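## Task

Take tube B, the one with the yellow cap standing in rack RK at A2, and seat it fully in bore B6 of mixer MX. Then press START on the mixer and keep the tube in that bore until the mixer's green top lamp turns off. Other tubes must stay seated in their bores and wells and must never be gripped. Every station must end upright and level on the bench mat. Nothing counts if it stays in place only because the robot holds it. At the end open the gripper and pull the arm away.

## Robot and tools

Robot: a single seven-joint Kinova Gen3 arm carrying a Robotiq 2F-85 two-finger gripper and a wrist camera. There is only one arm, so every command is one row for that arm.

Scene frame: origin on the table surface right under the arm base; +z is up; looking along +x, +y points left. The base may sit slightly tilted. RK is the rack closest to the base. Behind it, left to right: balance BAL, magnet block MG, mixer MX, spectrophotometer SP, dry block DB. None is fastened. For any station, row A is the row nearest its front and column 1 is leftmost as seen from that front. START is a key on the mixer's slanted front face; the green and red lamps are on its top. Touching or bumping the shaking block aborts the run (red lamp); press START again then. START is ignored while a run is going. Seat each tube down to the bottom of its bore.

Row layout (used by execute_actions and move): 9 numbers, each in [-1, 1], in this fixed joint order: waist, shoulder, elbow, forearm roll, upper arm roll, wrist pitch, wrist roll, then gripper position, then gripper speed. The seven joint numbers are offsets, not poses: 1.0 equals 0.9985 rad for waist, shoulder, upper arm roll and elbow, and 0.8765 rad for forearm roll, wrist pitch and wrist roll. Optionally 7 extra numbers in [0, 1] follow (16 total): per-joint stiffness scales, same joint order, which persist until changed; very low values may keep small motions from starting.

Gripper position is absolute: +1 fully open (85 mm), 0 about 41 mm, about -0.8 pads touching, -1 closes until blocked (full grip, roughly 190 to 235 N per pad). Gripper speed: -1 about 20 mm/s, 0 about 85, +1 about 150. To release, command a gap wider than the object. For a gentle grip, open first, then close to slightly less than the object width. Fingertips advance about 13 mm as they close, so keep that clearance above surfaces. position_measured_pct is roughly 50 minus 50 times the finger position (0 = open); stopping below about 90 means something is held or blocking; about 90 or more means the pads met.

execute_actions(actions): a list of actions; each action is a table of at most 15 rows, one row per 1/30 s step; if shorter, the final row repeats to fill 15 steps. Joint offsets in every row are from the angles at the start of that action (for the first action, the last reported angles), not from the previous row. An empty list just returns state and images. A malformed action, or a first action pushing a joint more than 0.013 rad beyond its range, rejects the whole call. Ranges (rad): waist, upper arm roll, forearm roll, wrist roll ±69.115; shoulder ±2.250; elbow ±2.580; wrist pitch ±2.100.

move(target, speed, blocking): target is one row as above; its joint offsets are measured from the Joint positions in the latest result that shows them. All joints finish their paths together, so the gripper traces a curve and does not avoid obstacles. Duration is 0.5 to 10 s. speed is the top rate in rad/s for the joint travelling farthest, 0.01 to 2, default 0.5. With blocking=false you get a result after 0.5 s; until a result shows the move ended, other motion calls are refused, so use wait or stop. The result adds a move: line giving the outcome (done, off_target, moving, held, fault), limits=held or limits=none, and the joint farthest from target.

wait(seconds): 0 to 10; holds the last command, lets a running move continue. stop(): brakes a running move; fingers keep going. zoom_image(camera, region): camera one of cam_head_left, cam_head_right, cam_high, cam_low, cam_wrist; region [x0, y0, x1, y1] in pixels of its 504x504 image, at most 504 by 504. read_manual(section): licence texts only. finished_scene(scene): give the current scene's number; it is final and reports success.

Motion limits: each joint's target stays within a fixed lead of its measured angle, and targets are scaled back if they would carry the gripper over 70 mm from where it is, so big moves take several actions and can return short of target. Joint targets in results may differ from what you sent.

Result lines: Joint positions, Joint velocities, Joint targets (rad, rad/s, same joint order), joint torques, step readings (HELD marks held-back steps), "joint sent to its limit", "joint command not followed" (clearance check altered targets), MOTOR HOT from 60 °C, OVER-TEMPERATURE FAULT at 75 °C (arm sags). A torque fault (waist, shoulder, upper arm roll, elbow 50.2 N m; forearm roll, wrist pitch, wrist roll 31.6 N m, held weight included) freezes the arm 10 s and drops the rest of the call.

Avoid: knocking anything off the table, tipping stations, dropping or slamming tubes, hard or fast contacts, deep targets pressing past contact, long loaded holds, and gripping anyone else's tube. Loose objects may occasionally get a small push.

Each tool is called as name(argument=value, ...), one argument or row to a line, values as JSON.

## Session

execute_actions(
  actions=[],
)

Scene clock: 0.00 s.
position_measured_pct=0.0
Joint names: [waist, shoulder, elbow, forearm roll, upper arm roll, wrist pitch, wrist roll]
Joint positions: [-0.547  1.024  1.362 -1.013 -0.597  1.362  3.066]
Joint velocities: [ 0.    -0.    -0.001  0.001 -0.001  0.002 -0.   ]
Joint torques (N m, as the joint torque sensors report them, + toward a larger angle): no reading
Joint targets: [-0.547 1.024 1.362 -1.013 -0.597 1.362 3.066]
Joint stiffness scale: [1. 1. 1. 1. 1. 1. 1.]

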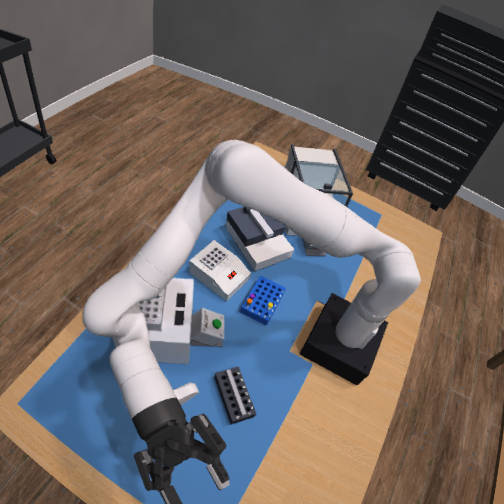

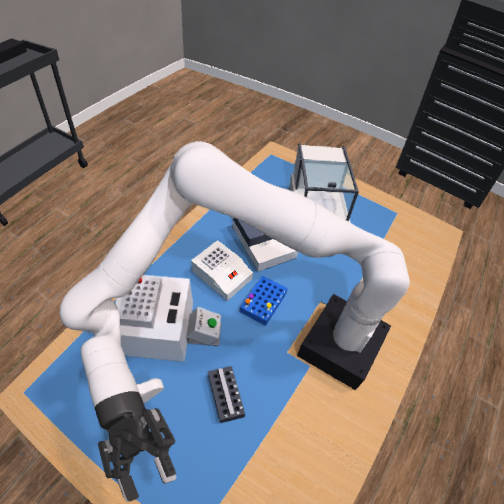

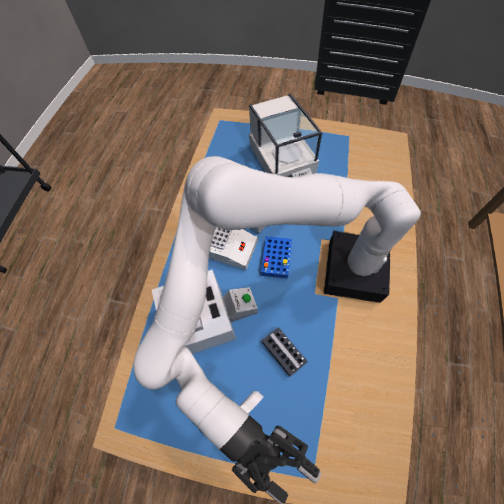

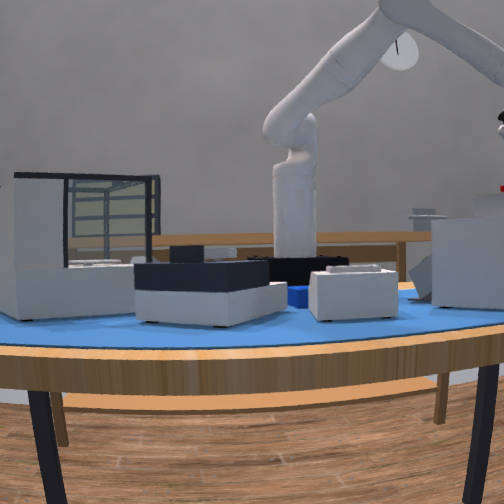

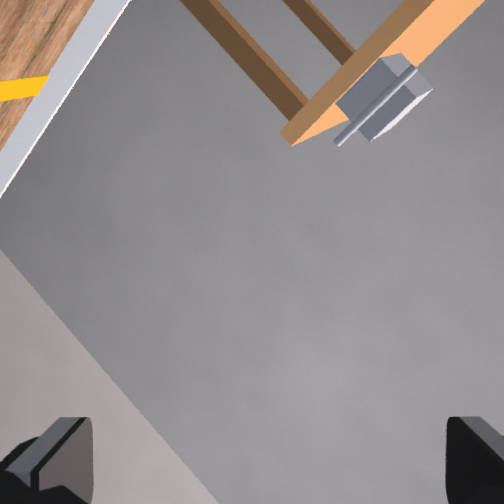

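move(
  target=[0.15,-0.85,0.3,0.5,0.4,-0.1,0.09,-0.25,0],
  speed=0.9,
)

move(
  target=[0.18,-0.25,0.56,0.67,0.205,-0.3,0,-0.25,0],
  speed=0.9,
)

Scene clock: 6.77 s.
position_measured_pct=62.3
Joint names: [waist, shoulder, elbow, forearm roll, upper arm roll, wrist pitch, wrist roll]
Joint positions: [-0.401  0.179  1.657 -0.579 -0.2    1.281  3.134]
Joint velocities: [-0.001 -0.002  0.001 -0.    -0.    -0.    -0.001]
Joint torques (N m, as the joint torque sensors report them, + toward a larger angle): [ -0.08 -12.63  -7.97  -1.39  -0.8    0.14   0.15]
Joint targets: [-0.397 0.176 1.662 -0.575 -0.198 1.274 3.145]
Joint stiffness scale: [1. 1. 1. 1. 1. 1. 1.]
move: off_target; limits=none; farthest joint: the wrist roll, 0.011 radians from its target (0.079 radians at the start)

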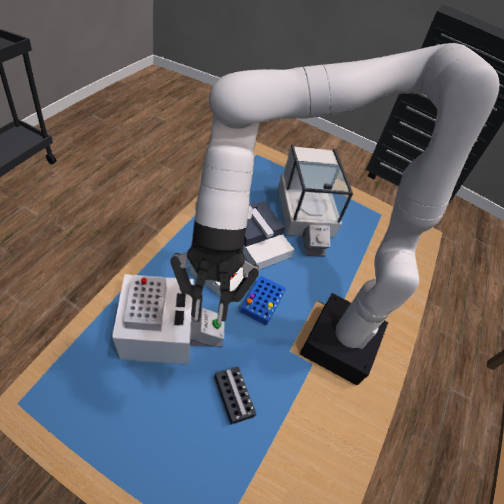

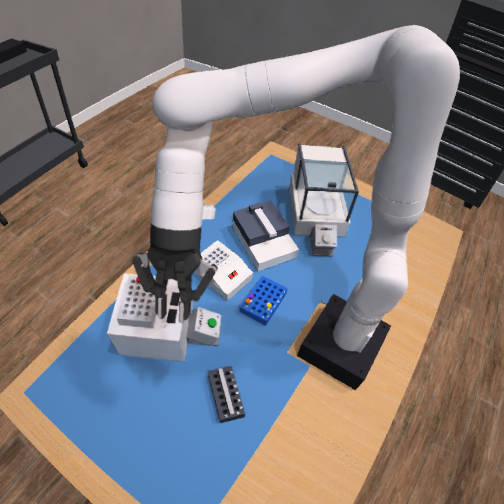

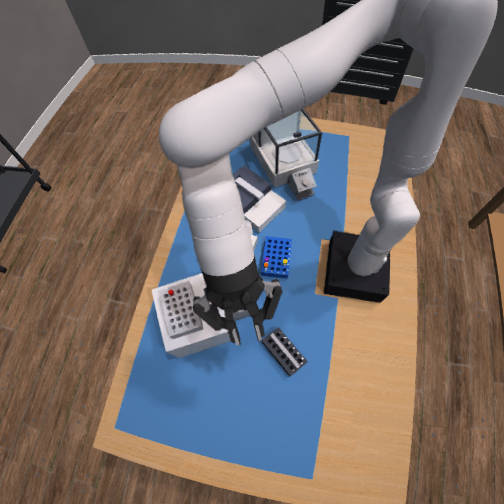

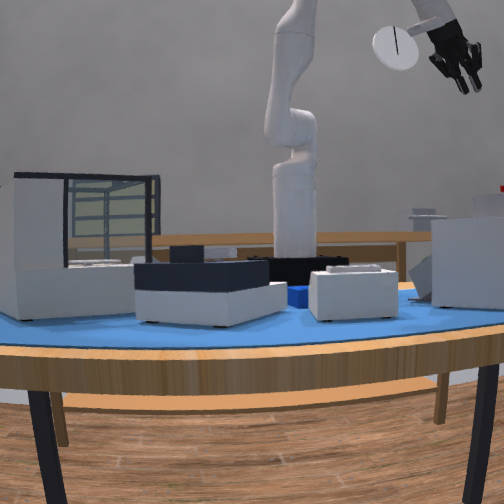

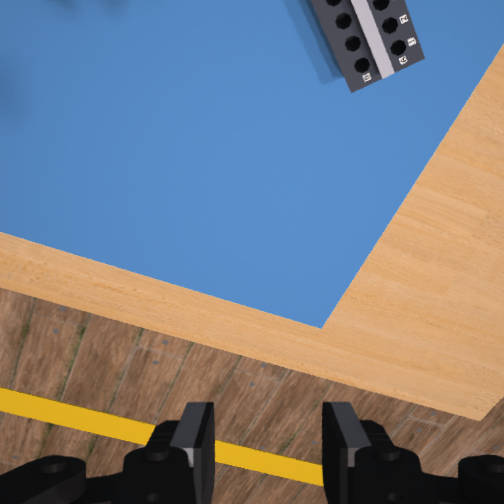

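Scene clock: 8.10 s.
position_measured_pct=62.3
Joint names: [waist, shoulder, elbow, forearm roll, upper arm roll, wrist pitch, wrist roll]
Joint positions: [-0.225 -0.068  2.211  0.004  0.002  1.026  3.134]
Joint velocities: [ 0.003 -0.003 -0.    -0.001 -0.     0.001 -0.002]
Joint torques (N m, as the joint torque sensors report them, + toward a larger angle): [-0.65 -6.85 -6.61  0.27 -0.25  0.09  0.18]
Joint targets: [-0.221 -0.071 2.216 0.008 0.004 1.018 3.134]
Joint stiffness scale: [1. 1. 1. 1. 1. 1. 1.]
move: done; limits=none; farthest joint: the wrist pitch, 0.008 radians from its target (0.263 radians at the start)

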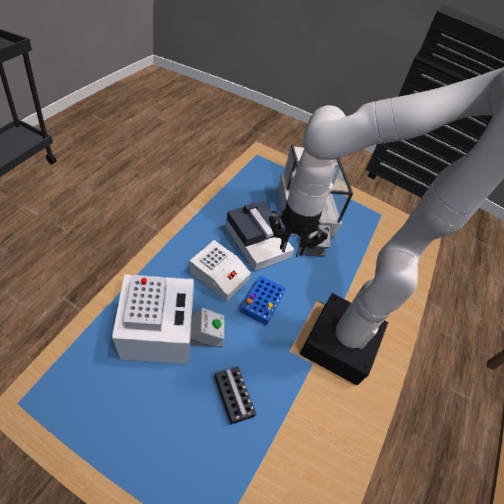

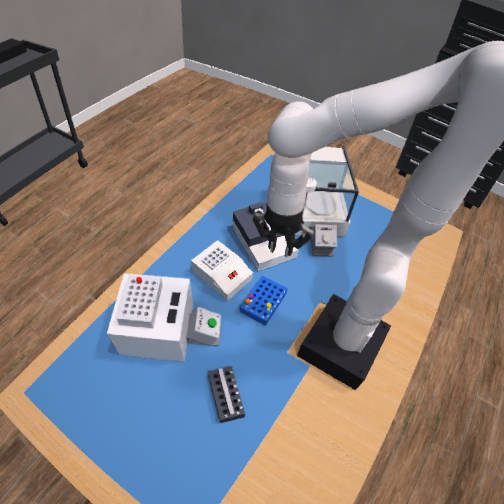

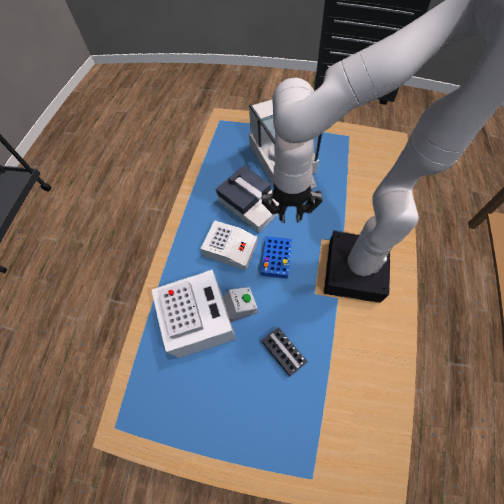

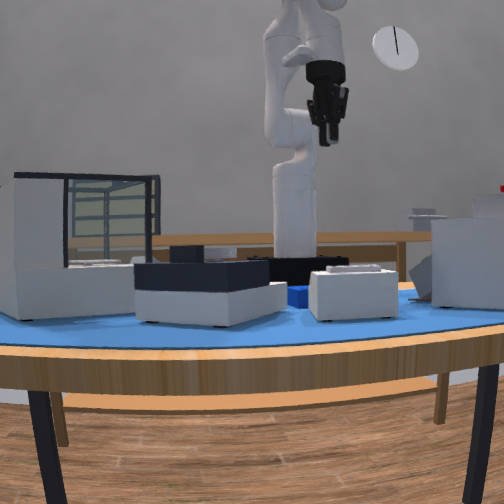

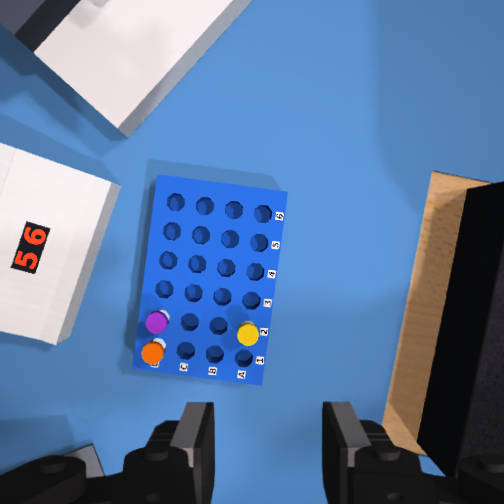

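move(
  target=[0,0.536,0.332,-0.009,-0.005,-1,0,-0.25,0],
  speed=0.7,
)

Scene clock: 11.73 s.
position_measured_pct=62.3
Joint names: [waist, shoulder, elbow, forearm roll, upper arm roll, wrist pitch, wrist roll]
Joint positions: [-0.225  0.464  2.538  0.    -0.     0.157  3.134]
Joint velocities: [ 0.001  0.004  0.    -0.001 -0.     0.    -0.   ]
Joint torques (N m, as the joint torque sensors report them, + toward a larger angle): [ -0.03 -10.12  -0.52   0.18  -0.01   0.1    0.11]
Joint targets: [-0.225 0.467 2.543 -0.004 -0.003 0.149 3.134]
Joint stiffness scale: [1. 1. 1. 1. 1. 1. 1.]
move: done; limits=none; farthest joint: the wrist pitch, 0.007 radians from its target (0.876 radians at the start)

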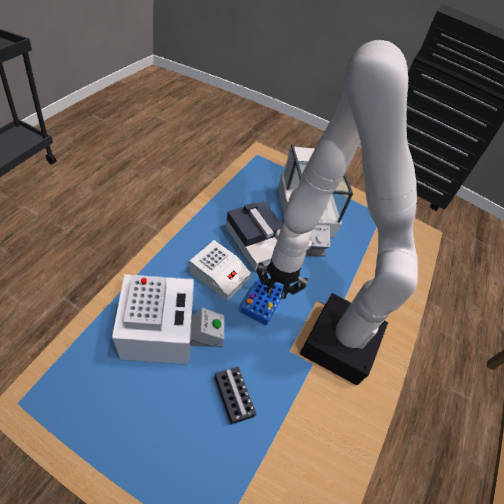

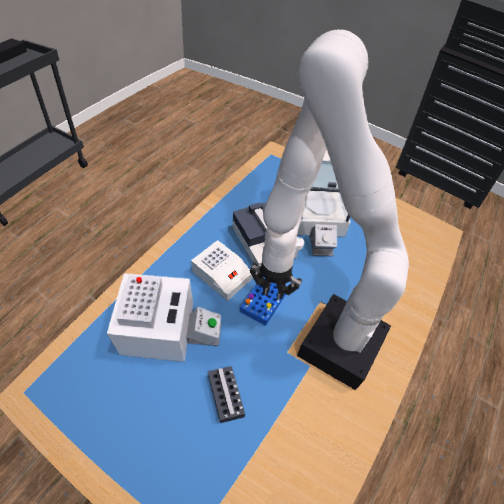

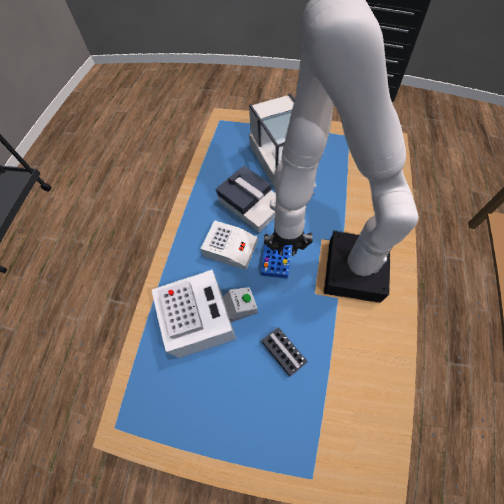

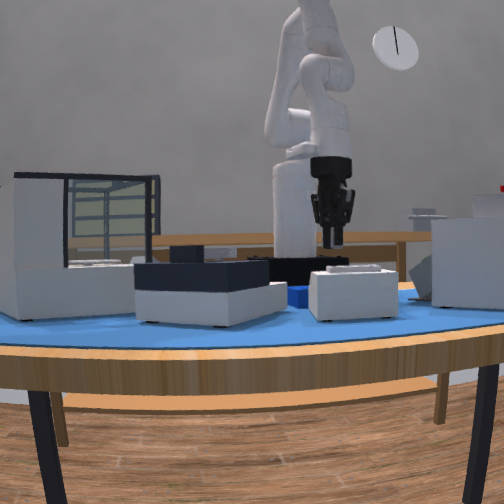

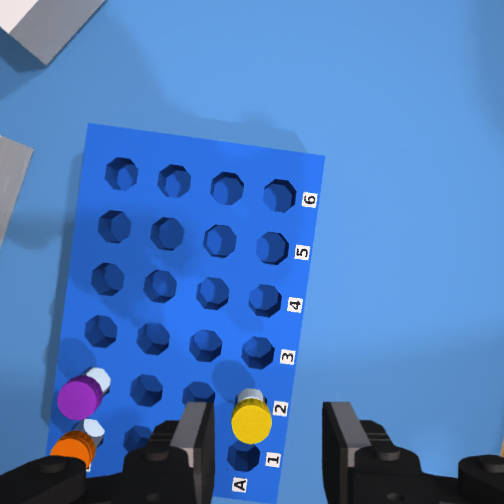

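move(
  target=[-0.062,0.13,0.028,0,0,-0.2,0,-0.25,0],
  speed=0.2,
)

Scene clock: 16.73 s.
position_measured_pct=62.3
Joint names: [waist, shoulder, elbow, forearm roll, upper arm roll, wrist pitch, wrist roll]
Joint positions: [-0.283  0.591  2.561  0.    -0.    -0.011  3.134]
Joint velocities: [-0.002  0.003  0.    -0.     0.    -0.001  0.001]
Joint torques (N m, as the joint torque sensors report them, + toward a larger angle): [  0.22 -11.58   0.51   0.17   0.18   0.16   0.11]
Joint targets: [-0.287 0.594 2.566 0.000 -0.000 -0.019 3.134]
Joint stiffness scale: [1. 1. 1. 1. 1. 1. 1.]
move: done; limits=none; farthest joint: the wrist pitch, 0.007 radians from its target (0.175 radians at the start)

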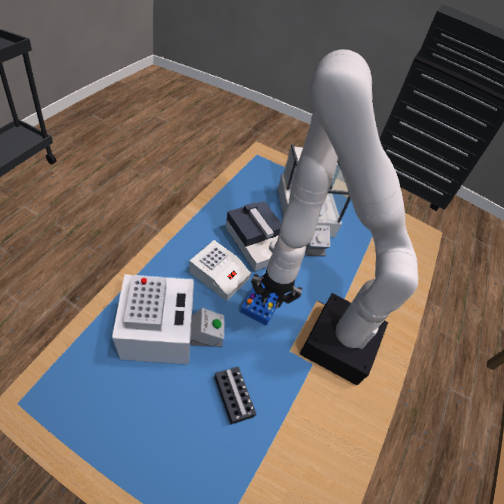

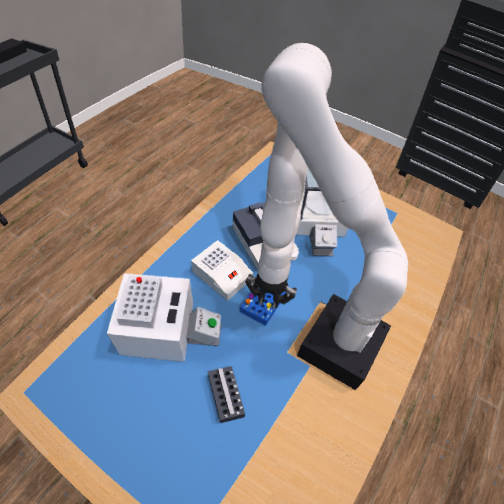

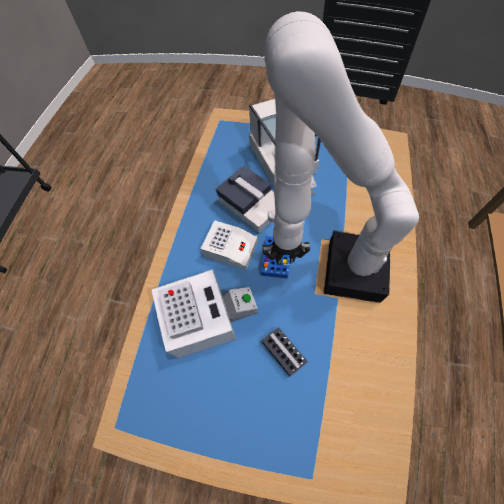

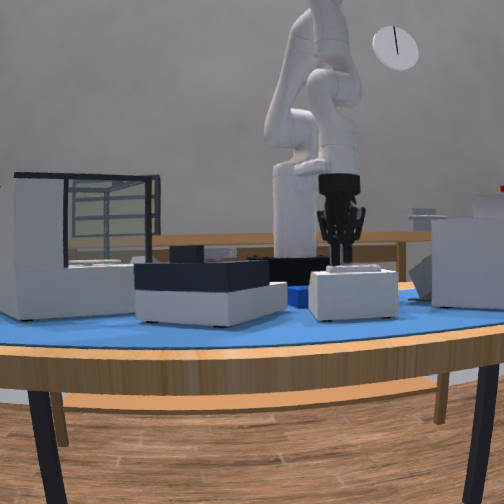

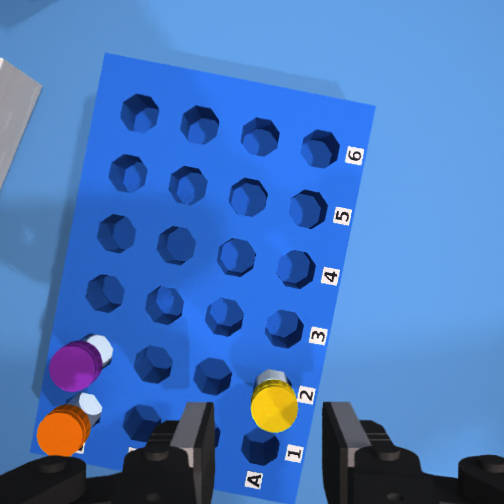

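move(
  target=[0,0.122,0.016,0,0,-0.156,0,-0.25,0],
  speed=0.12,
)

Scene clock: 21.10 s.
position_measured_pct=62.3
Joint names: [waist, shoulder, elbow, forearm roll, upper arm roll, wrist pitch, wrist roll]
Joint positions: [-0.283  0.71   2.573  0.    -0.    -0.141  3.134]
Joint velocities: [-0.001  0.003  0.     0.     0.    -0.    -0.   ]
Joint torques (N m, as the joint torque sensors report them, + toward a larger angle): [ -0.09 -12.53   1.79   0.22   0.2   -0.04   0.13]
Joint targets: [-0.283 0.713 2.577 0.000 -0.000 -0.148 3.134]
Joint stiffness scale: [1. 1. 1. 1. 1. 1. 1.]
move: done; limits=none; farthest joint: the wrist pitch, 0.007 radians from its target (0.136 radians at the start)

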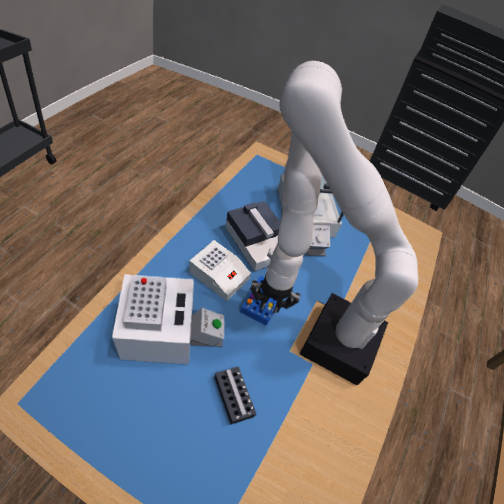

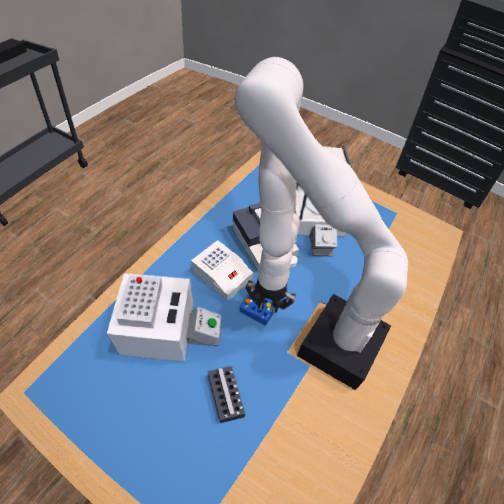

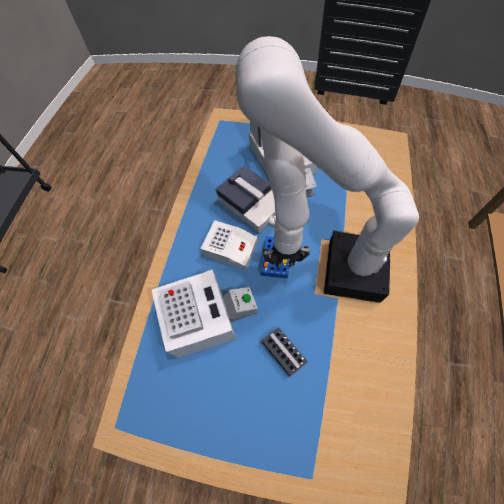

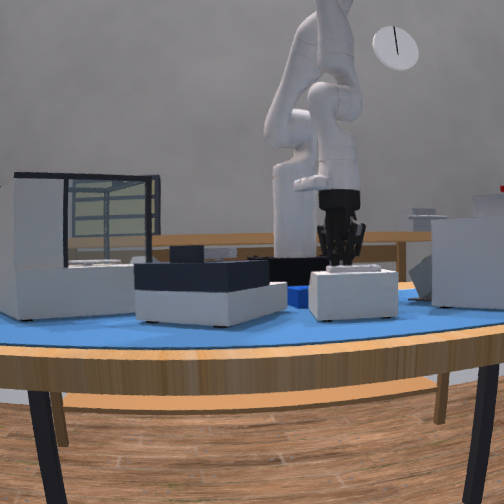

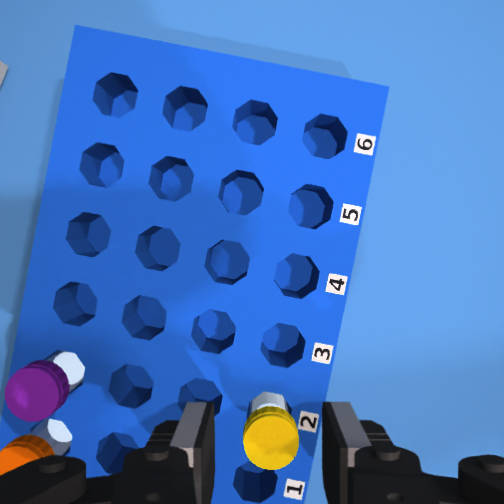

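move(
  target=[0,0,0,0,0,0,0,-0.76,-0.5],
)

move(
  target=[0,-0.255,-0.034,0,0,0.332,0,-0.76,0],
  speed=0.25,
)

move(
  target=[0,-0.5,-0.3,0,0,0.91,0,-0.76,0],
  speed=0.7,
)

move(
  target=[-0.207,0.615,-0.80,0,0,0.213,0,-0.76,0],
  speed=0.7,
)

Scene clock: 26.47 s.
position_measured_pct=82.1
Joint names: [waist, shoulder, elbow, forearm roll, upper arm roll, wrist pitch, wrist roll]
Joint positions: [-0.283  0.71   2.573  0.    -0.    -0.141  3.134]
Joint velocities: [ 0.     0.     0.001  0.    -0.    -0.001 -0.   ]
Joint torques (N m, as the joint torque sensors report them, + toward a larger angle): [ -0.13 -10.2    1.16   0.2    0.11  -0.12   0.06]
Joint targets: [-0.283 0.710 2.573 0.000 -0.000 -0.141 3.134]
Joint stiffness scale: [1. 1. 1. 1. 1. 1. 1.]
move: done; limits=none; farthest joint: the waist, 0.000 radians from its target (0.000 radians at the start)

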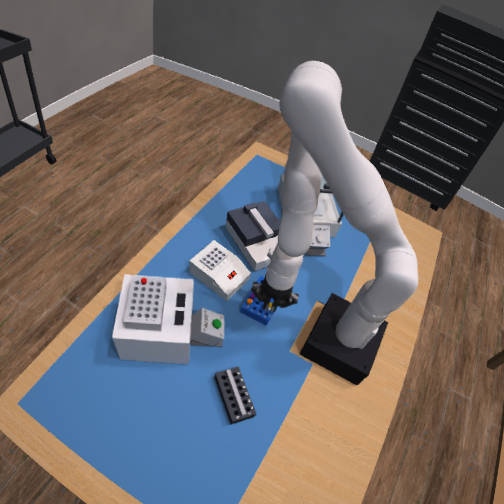

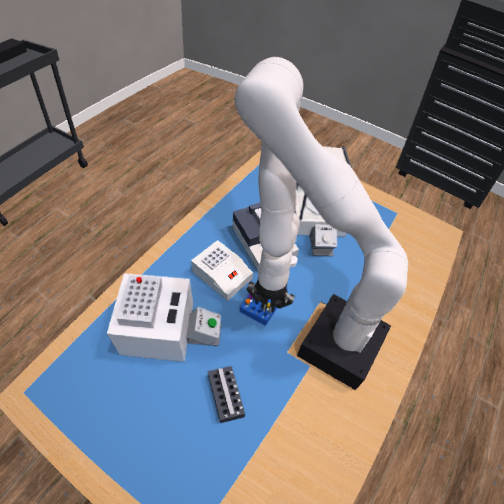

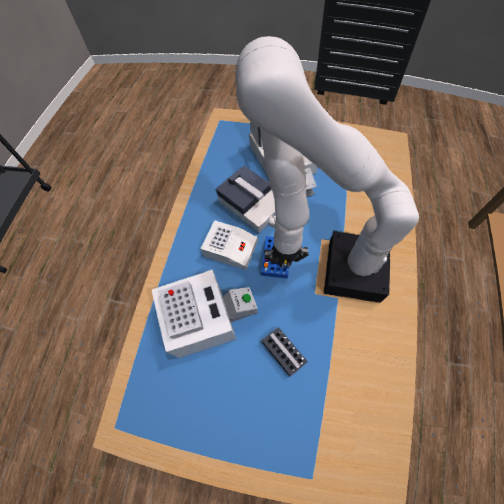

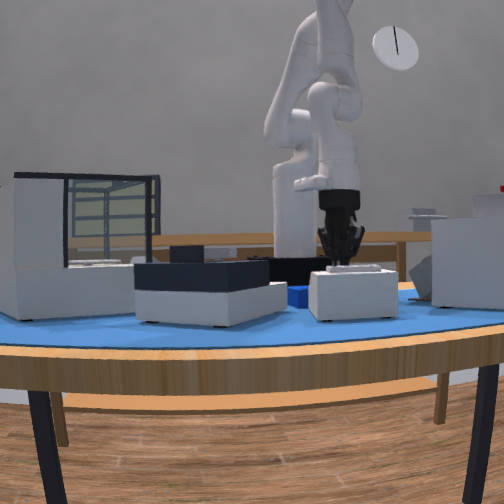

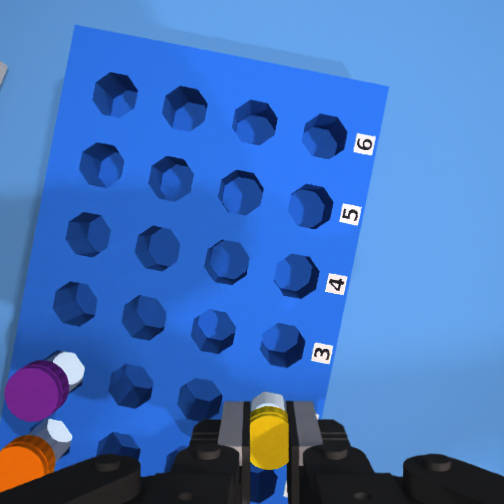

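Scene clock: 28.17 s.
position_measured_pct=82.1
Joint names: [waist, shoulder, elbow, forearm roll, upper arm roll, wrist pitch, wrist roll]
Joint positions: [-0.283  0.458  2.543  0.    -0.     0.143  3.134]
Joint velocities: [ 0.001 -0.004  0.     0.     0.001 -0.    -0.001]
Joint torques (N m, as the joint torque sensors report them, + toward a larger angle): [ -0.08 -10.53  -0.62   0.24  -0.08  -0.01   0.15]
Joint targets: [-0.283 0.455 2.539 0.000 -0.000 0.150 3.134]
Joint stiffness scale: [1. 1. 1. 1. 1. 1. 1.]
move: done; limits=none; farthest joint: the wrist pitch, 0.007 radians from its target (0.291 radians at the start)

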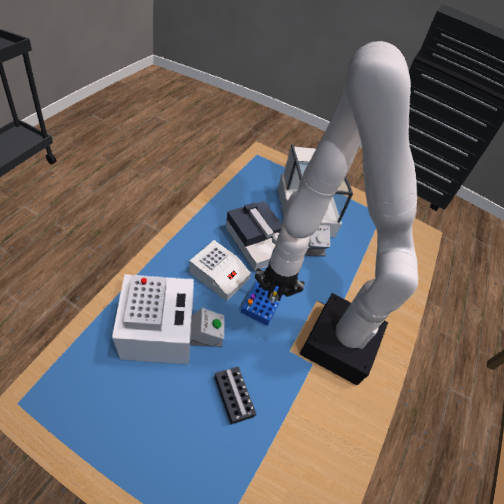

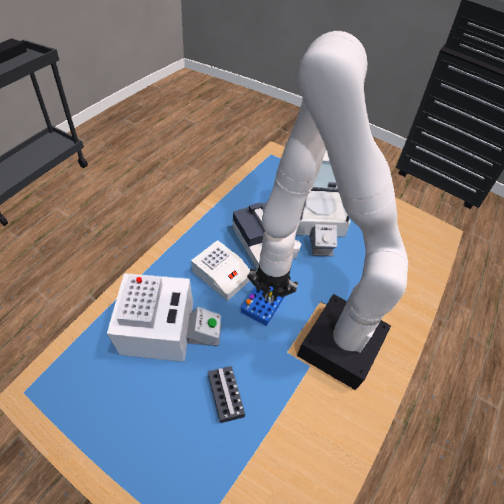

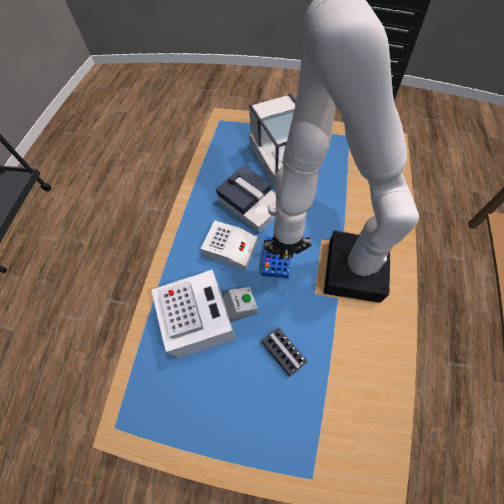

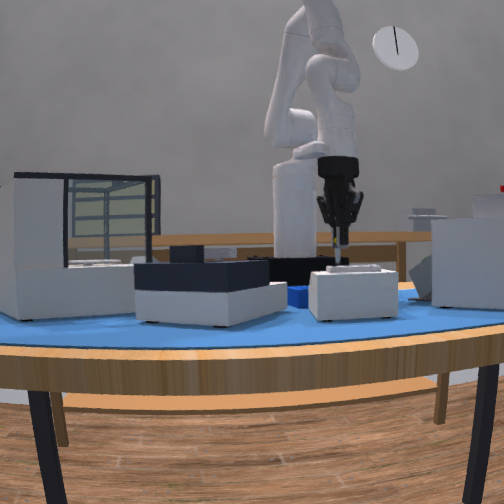

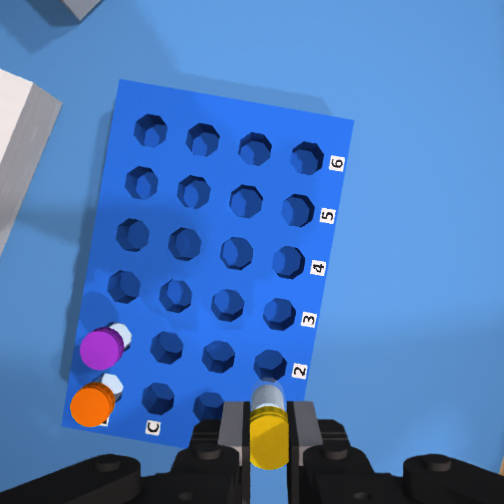

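Scene clock: 29.97 s.
position_measured_pct=82.1
Joint names: [waist, shoulder, elbow, forearm roll, upper arm roll, wrist pitch, wrist roll]
Joint positions: [-0.283 -0.038  2.249  0.    -0.     0.933  3.134]
Joint velocities: [ 0.001 -0.003 -0.     0.001 -0.     0.001 -0.   ]
Joint torques (N m, as the joint torque sensors report them, + toward a larger angle): [-0.25 -6.96 -6.32  0.33 -0.23  0.08  0.05]
Joint targets: [-0.283 -0.041 2.244 0.000 -0.000 0.941 3.134]
Joint stiffness scale: [1. 1. 1. 1. 1. 1. 1.]
move: done; limits=none; farthest joint: the wrist pitch, 0.007 radians from its target (0.798 radians at the start)

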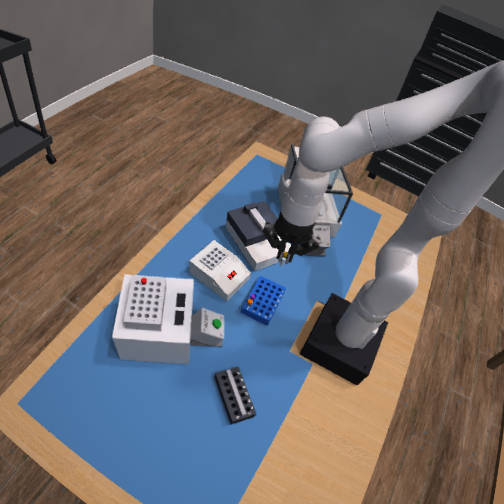

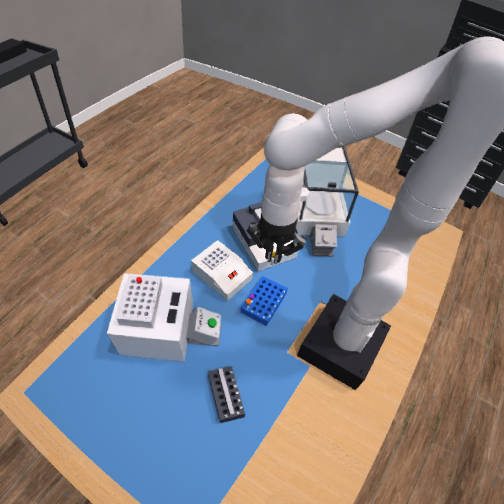

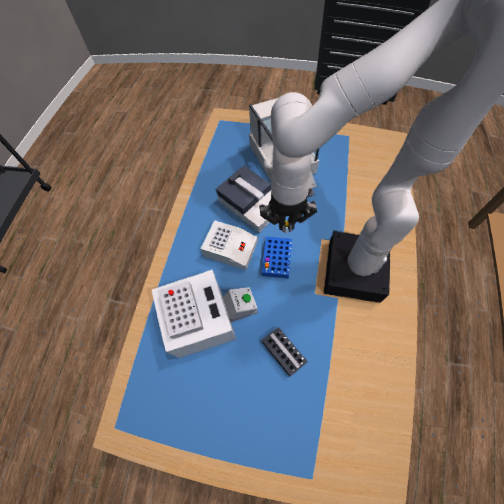

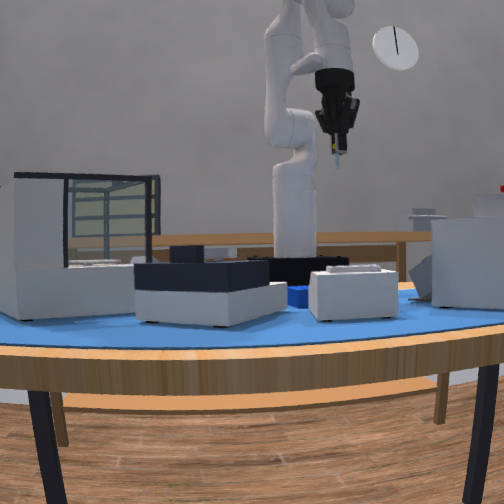

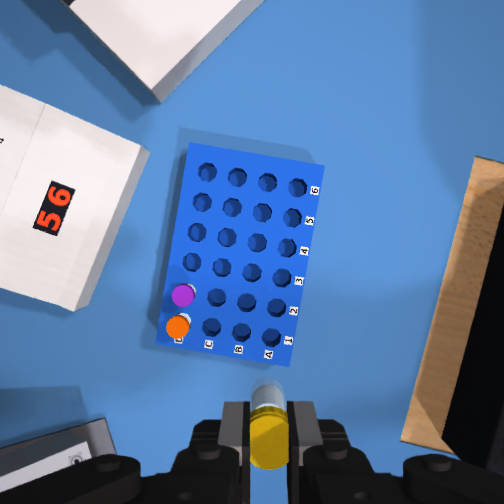

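Scene clock: 31.80 s.
position_measured_pct=82.1
Joint names: [waist, shoulder, elbow, forearm roll, upper arm roll, wrist pitch, wrist roll]
Joint positions: [-0.486  0.573  1.455  0.    -0.     1.113  3.134]
Joint velocities: [-0.002  0.002 -0.001  0.     0.    -0.001 -0.002]
Joint torques (N m, as the joint torque sensors report them, + toward a larger angle): [ -0.04 -18.92  -7.26   0.3    0.13   0.03   0.02]
Joint targets: [-0.490 0.576 1.450 0.000 -0.000 1.120 3.134]
Joint stiffness scale: [1. 1. 1. 1. 1. 1. 1.]
move: done; limits=none; farthest joint: the wrist pitch, 0.007 radians from its target (0.187 radians at the start)

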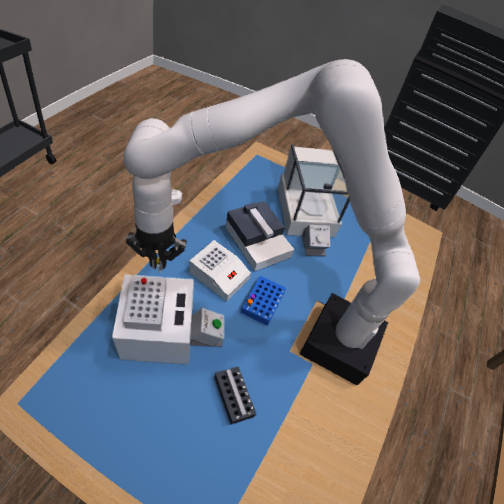

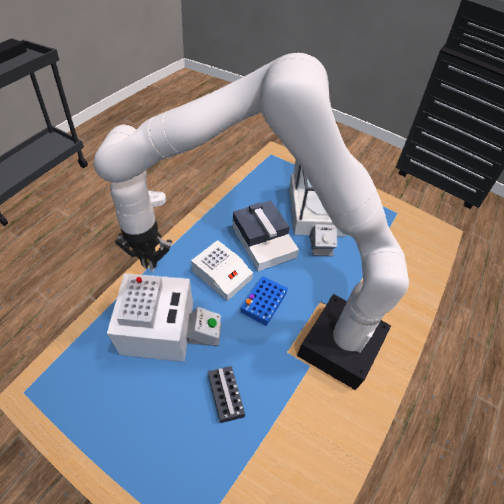

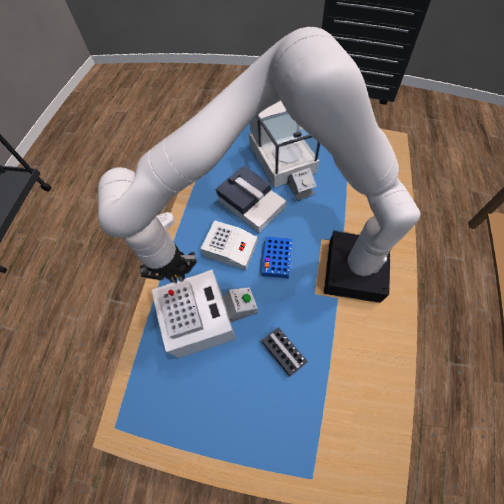

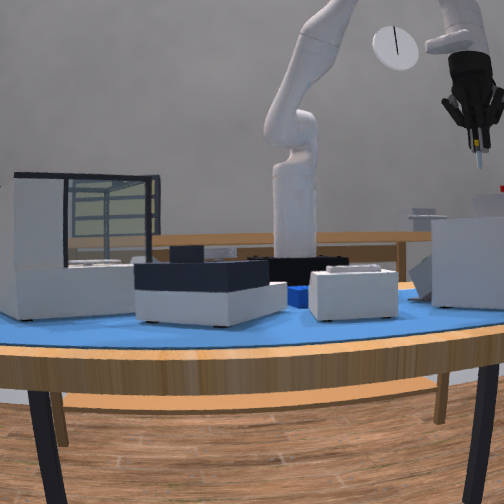

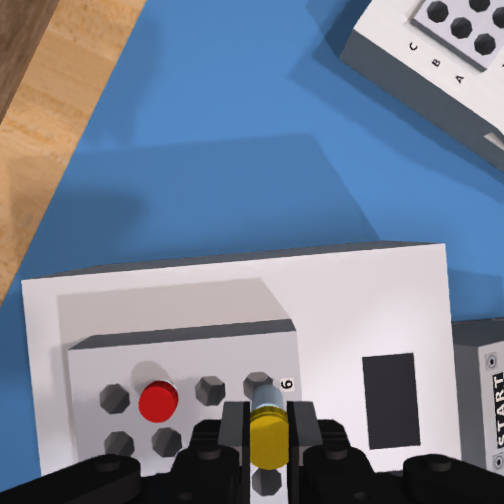

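move(
  target=[-0.019,0.033,-0.025,0,0,-0.015,1,-0.76,0],
  speed=0.8,
)

move(
  target=[0,0.032,-0.025,0,0,-0.022,0.97,-0.76,0],
  speed=0.8,
)

Scene clock: 40.30 s.
position_measured_pct=82.1
Joint names: [waist, shoulder, elbow, forearm roll, upper arm roll, wrist pitch, wrist roll]
Joint positions: [-0.501  0.603  1.434  0.    -0.     1.107  3.999]
Joint velocities: [ 0.001  0.001  0.001 -0.     0.    -0.     0.001]
Joint torques (N m, as the joint torque sensors report them, + toward a larger angle): [  0.01 -19.81  -7.13   0.23   0.23   0.03   0.11]
Joint targets: [-0.505 0.606 1.430 0.000 -0.000 1.099 4.010]
Joint stiffness scale: [1. 1. 1. 1. 1. 1. 1.]
move: off_target; limits=none; farthest joint: the wrist roll, 0.011 radians from its target (0.877 radians at the start)

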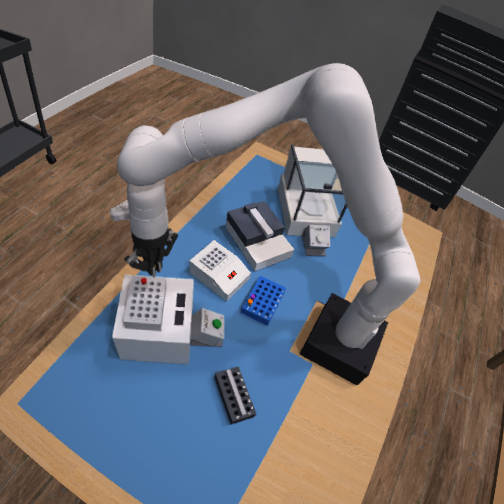

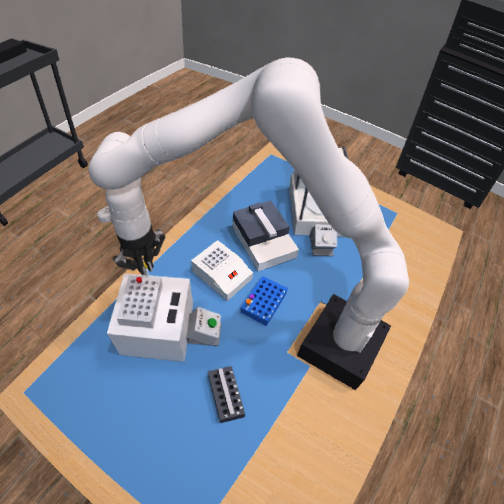

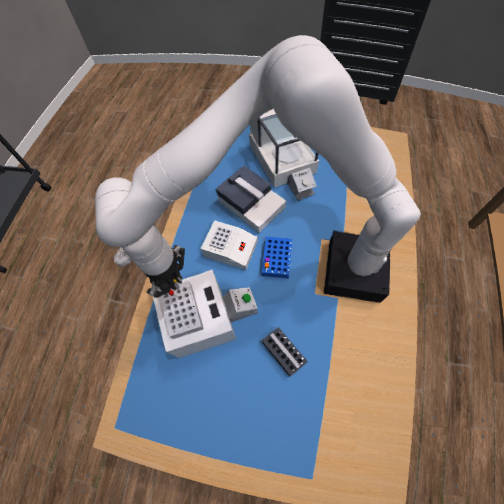

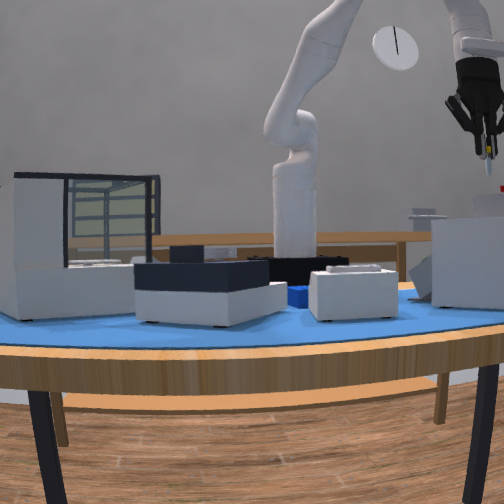

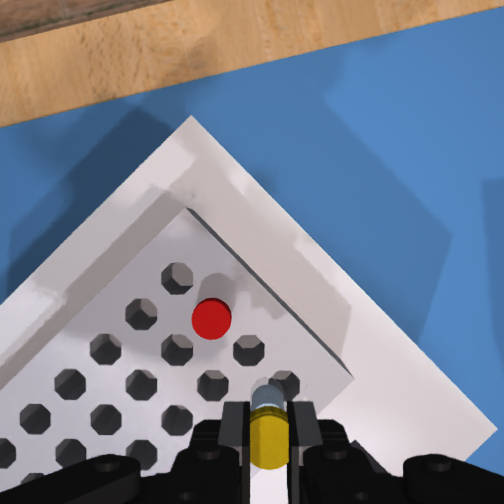

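Scene clock: 41.87 s.
position_measured_pct=82.1
Joint names: [waist, shoulder, elbow, forearm roll, upper arm roll, wrist pitch, wrist roll]
Joint positions: [-0.501  0.632  1.414  0.    -0.     1.095  4.838]
Joint velocities: [ 0.001  0.001  0.     0.    -0.     0.001 -0.   ]
Joint torques (N m, as the joint torque sensors report them, + toward a larger angle): [ -0.11 -19.99  -7.2    0.29   0.15   0.02   0.21]
Joint targets: [-0.501 0.635 1.409 0.000 -0.000 1.087 4.849]
Joint stiffness scale: [1. 1. 1. 1. 1. 1. 1.]
move: off_target; limits=none; farthest joint: the wrist roll, 0.011 radians from its target (0.850 radians at the start)

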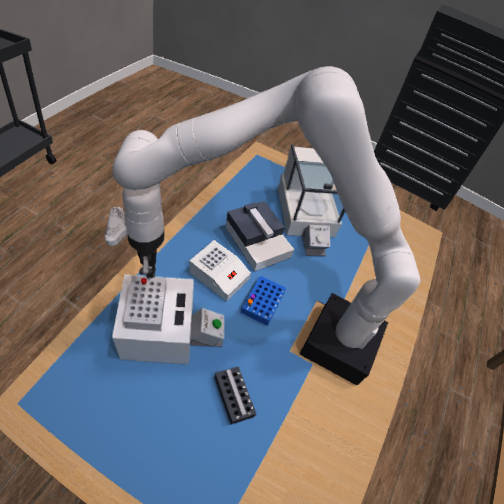

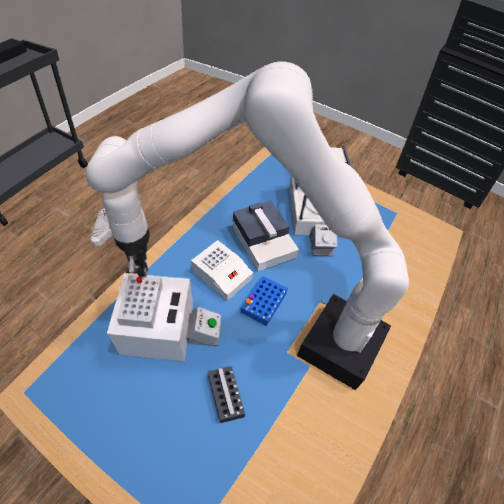

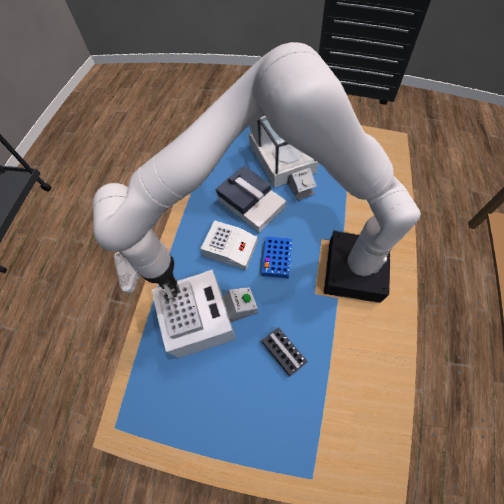

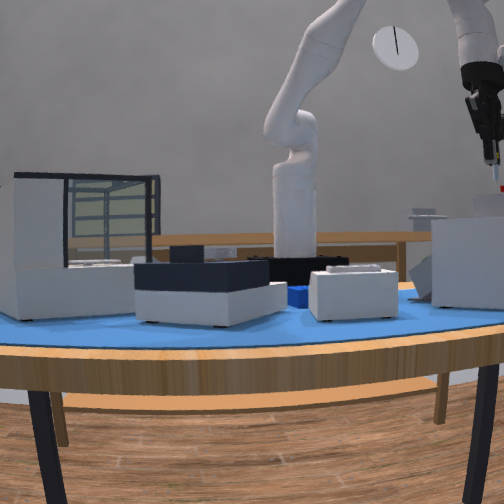

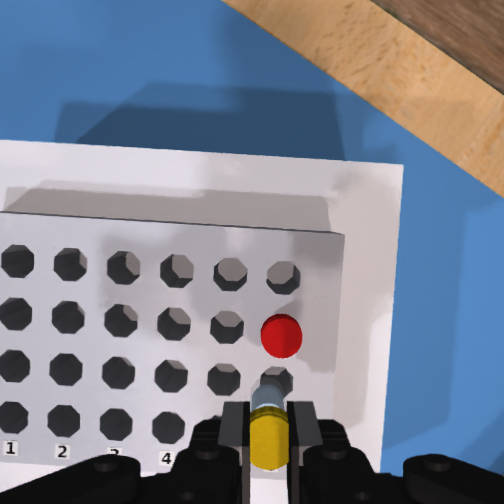

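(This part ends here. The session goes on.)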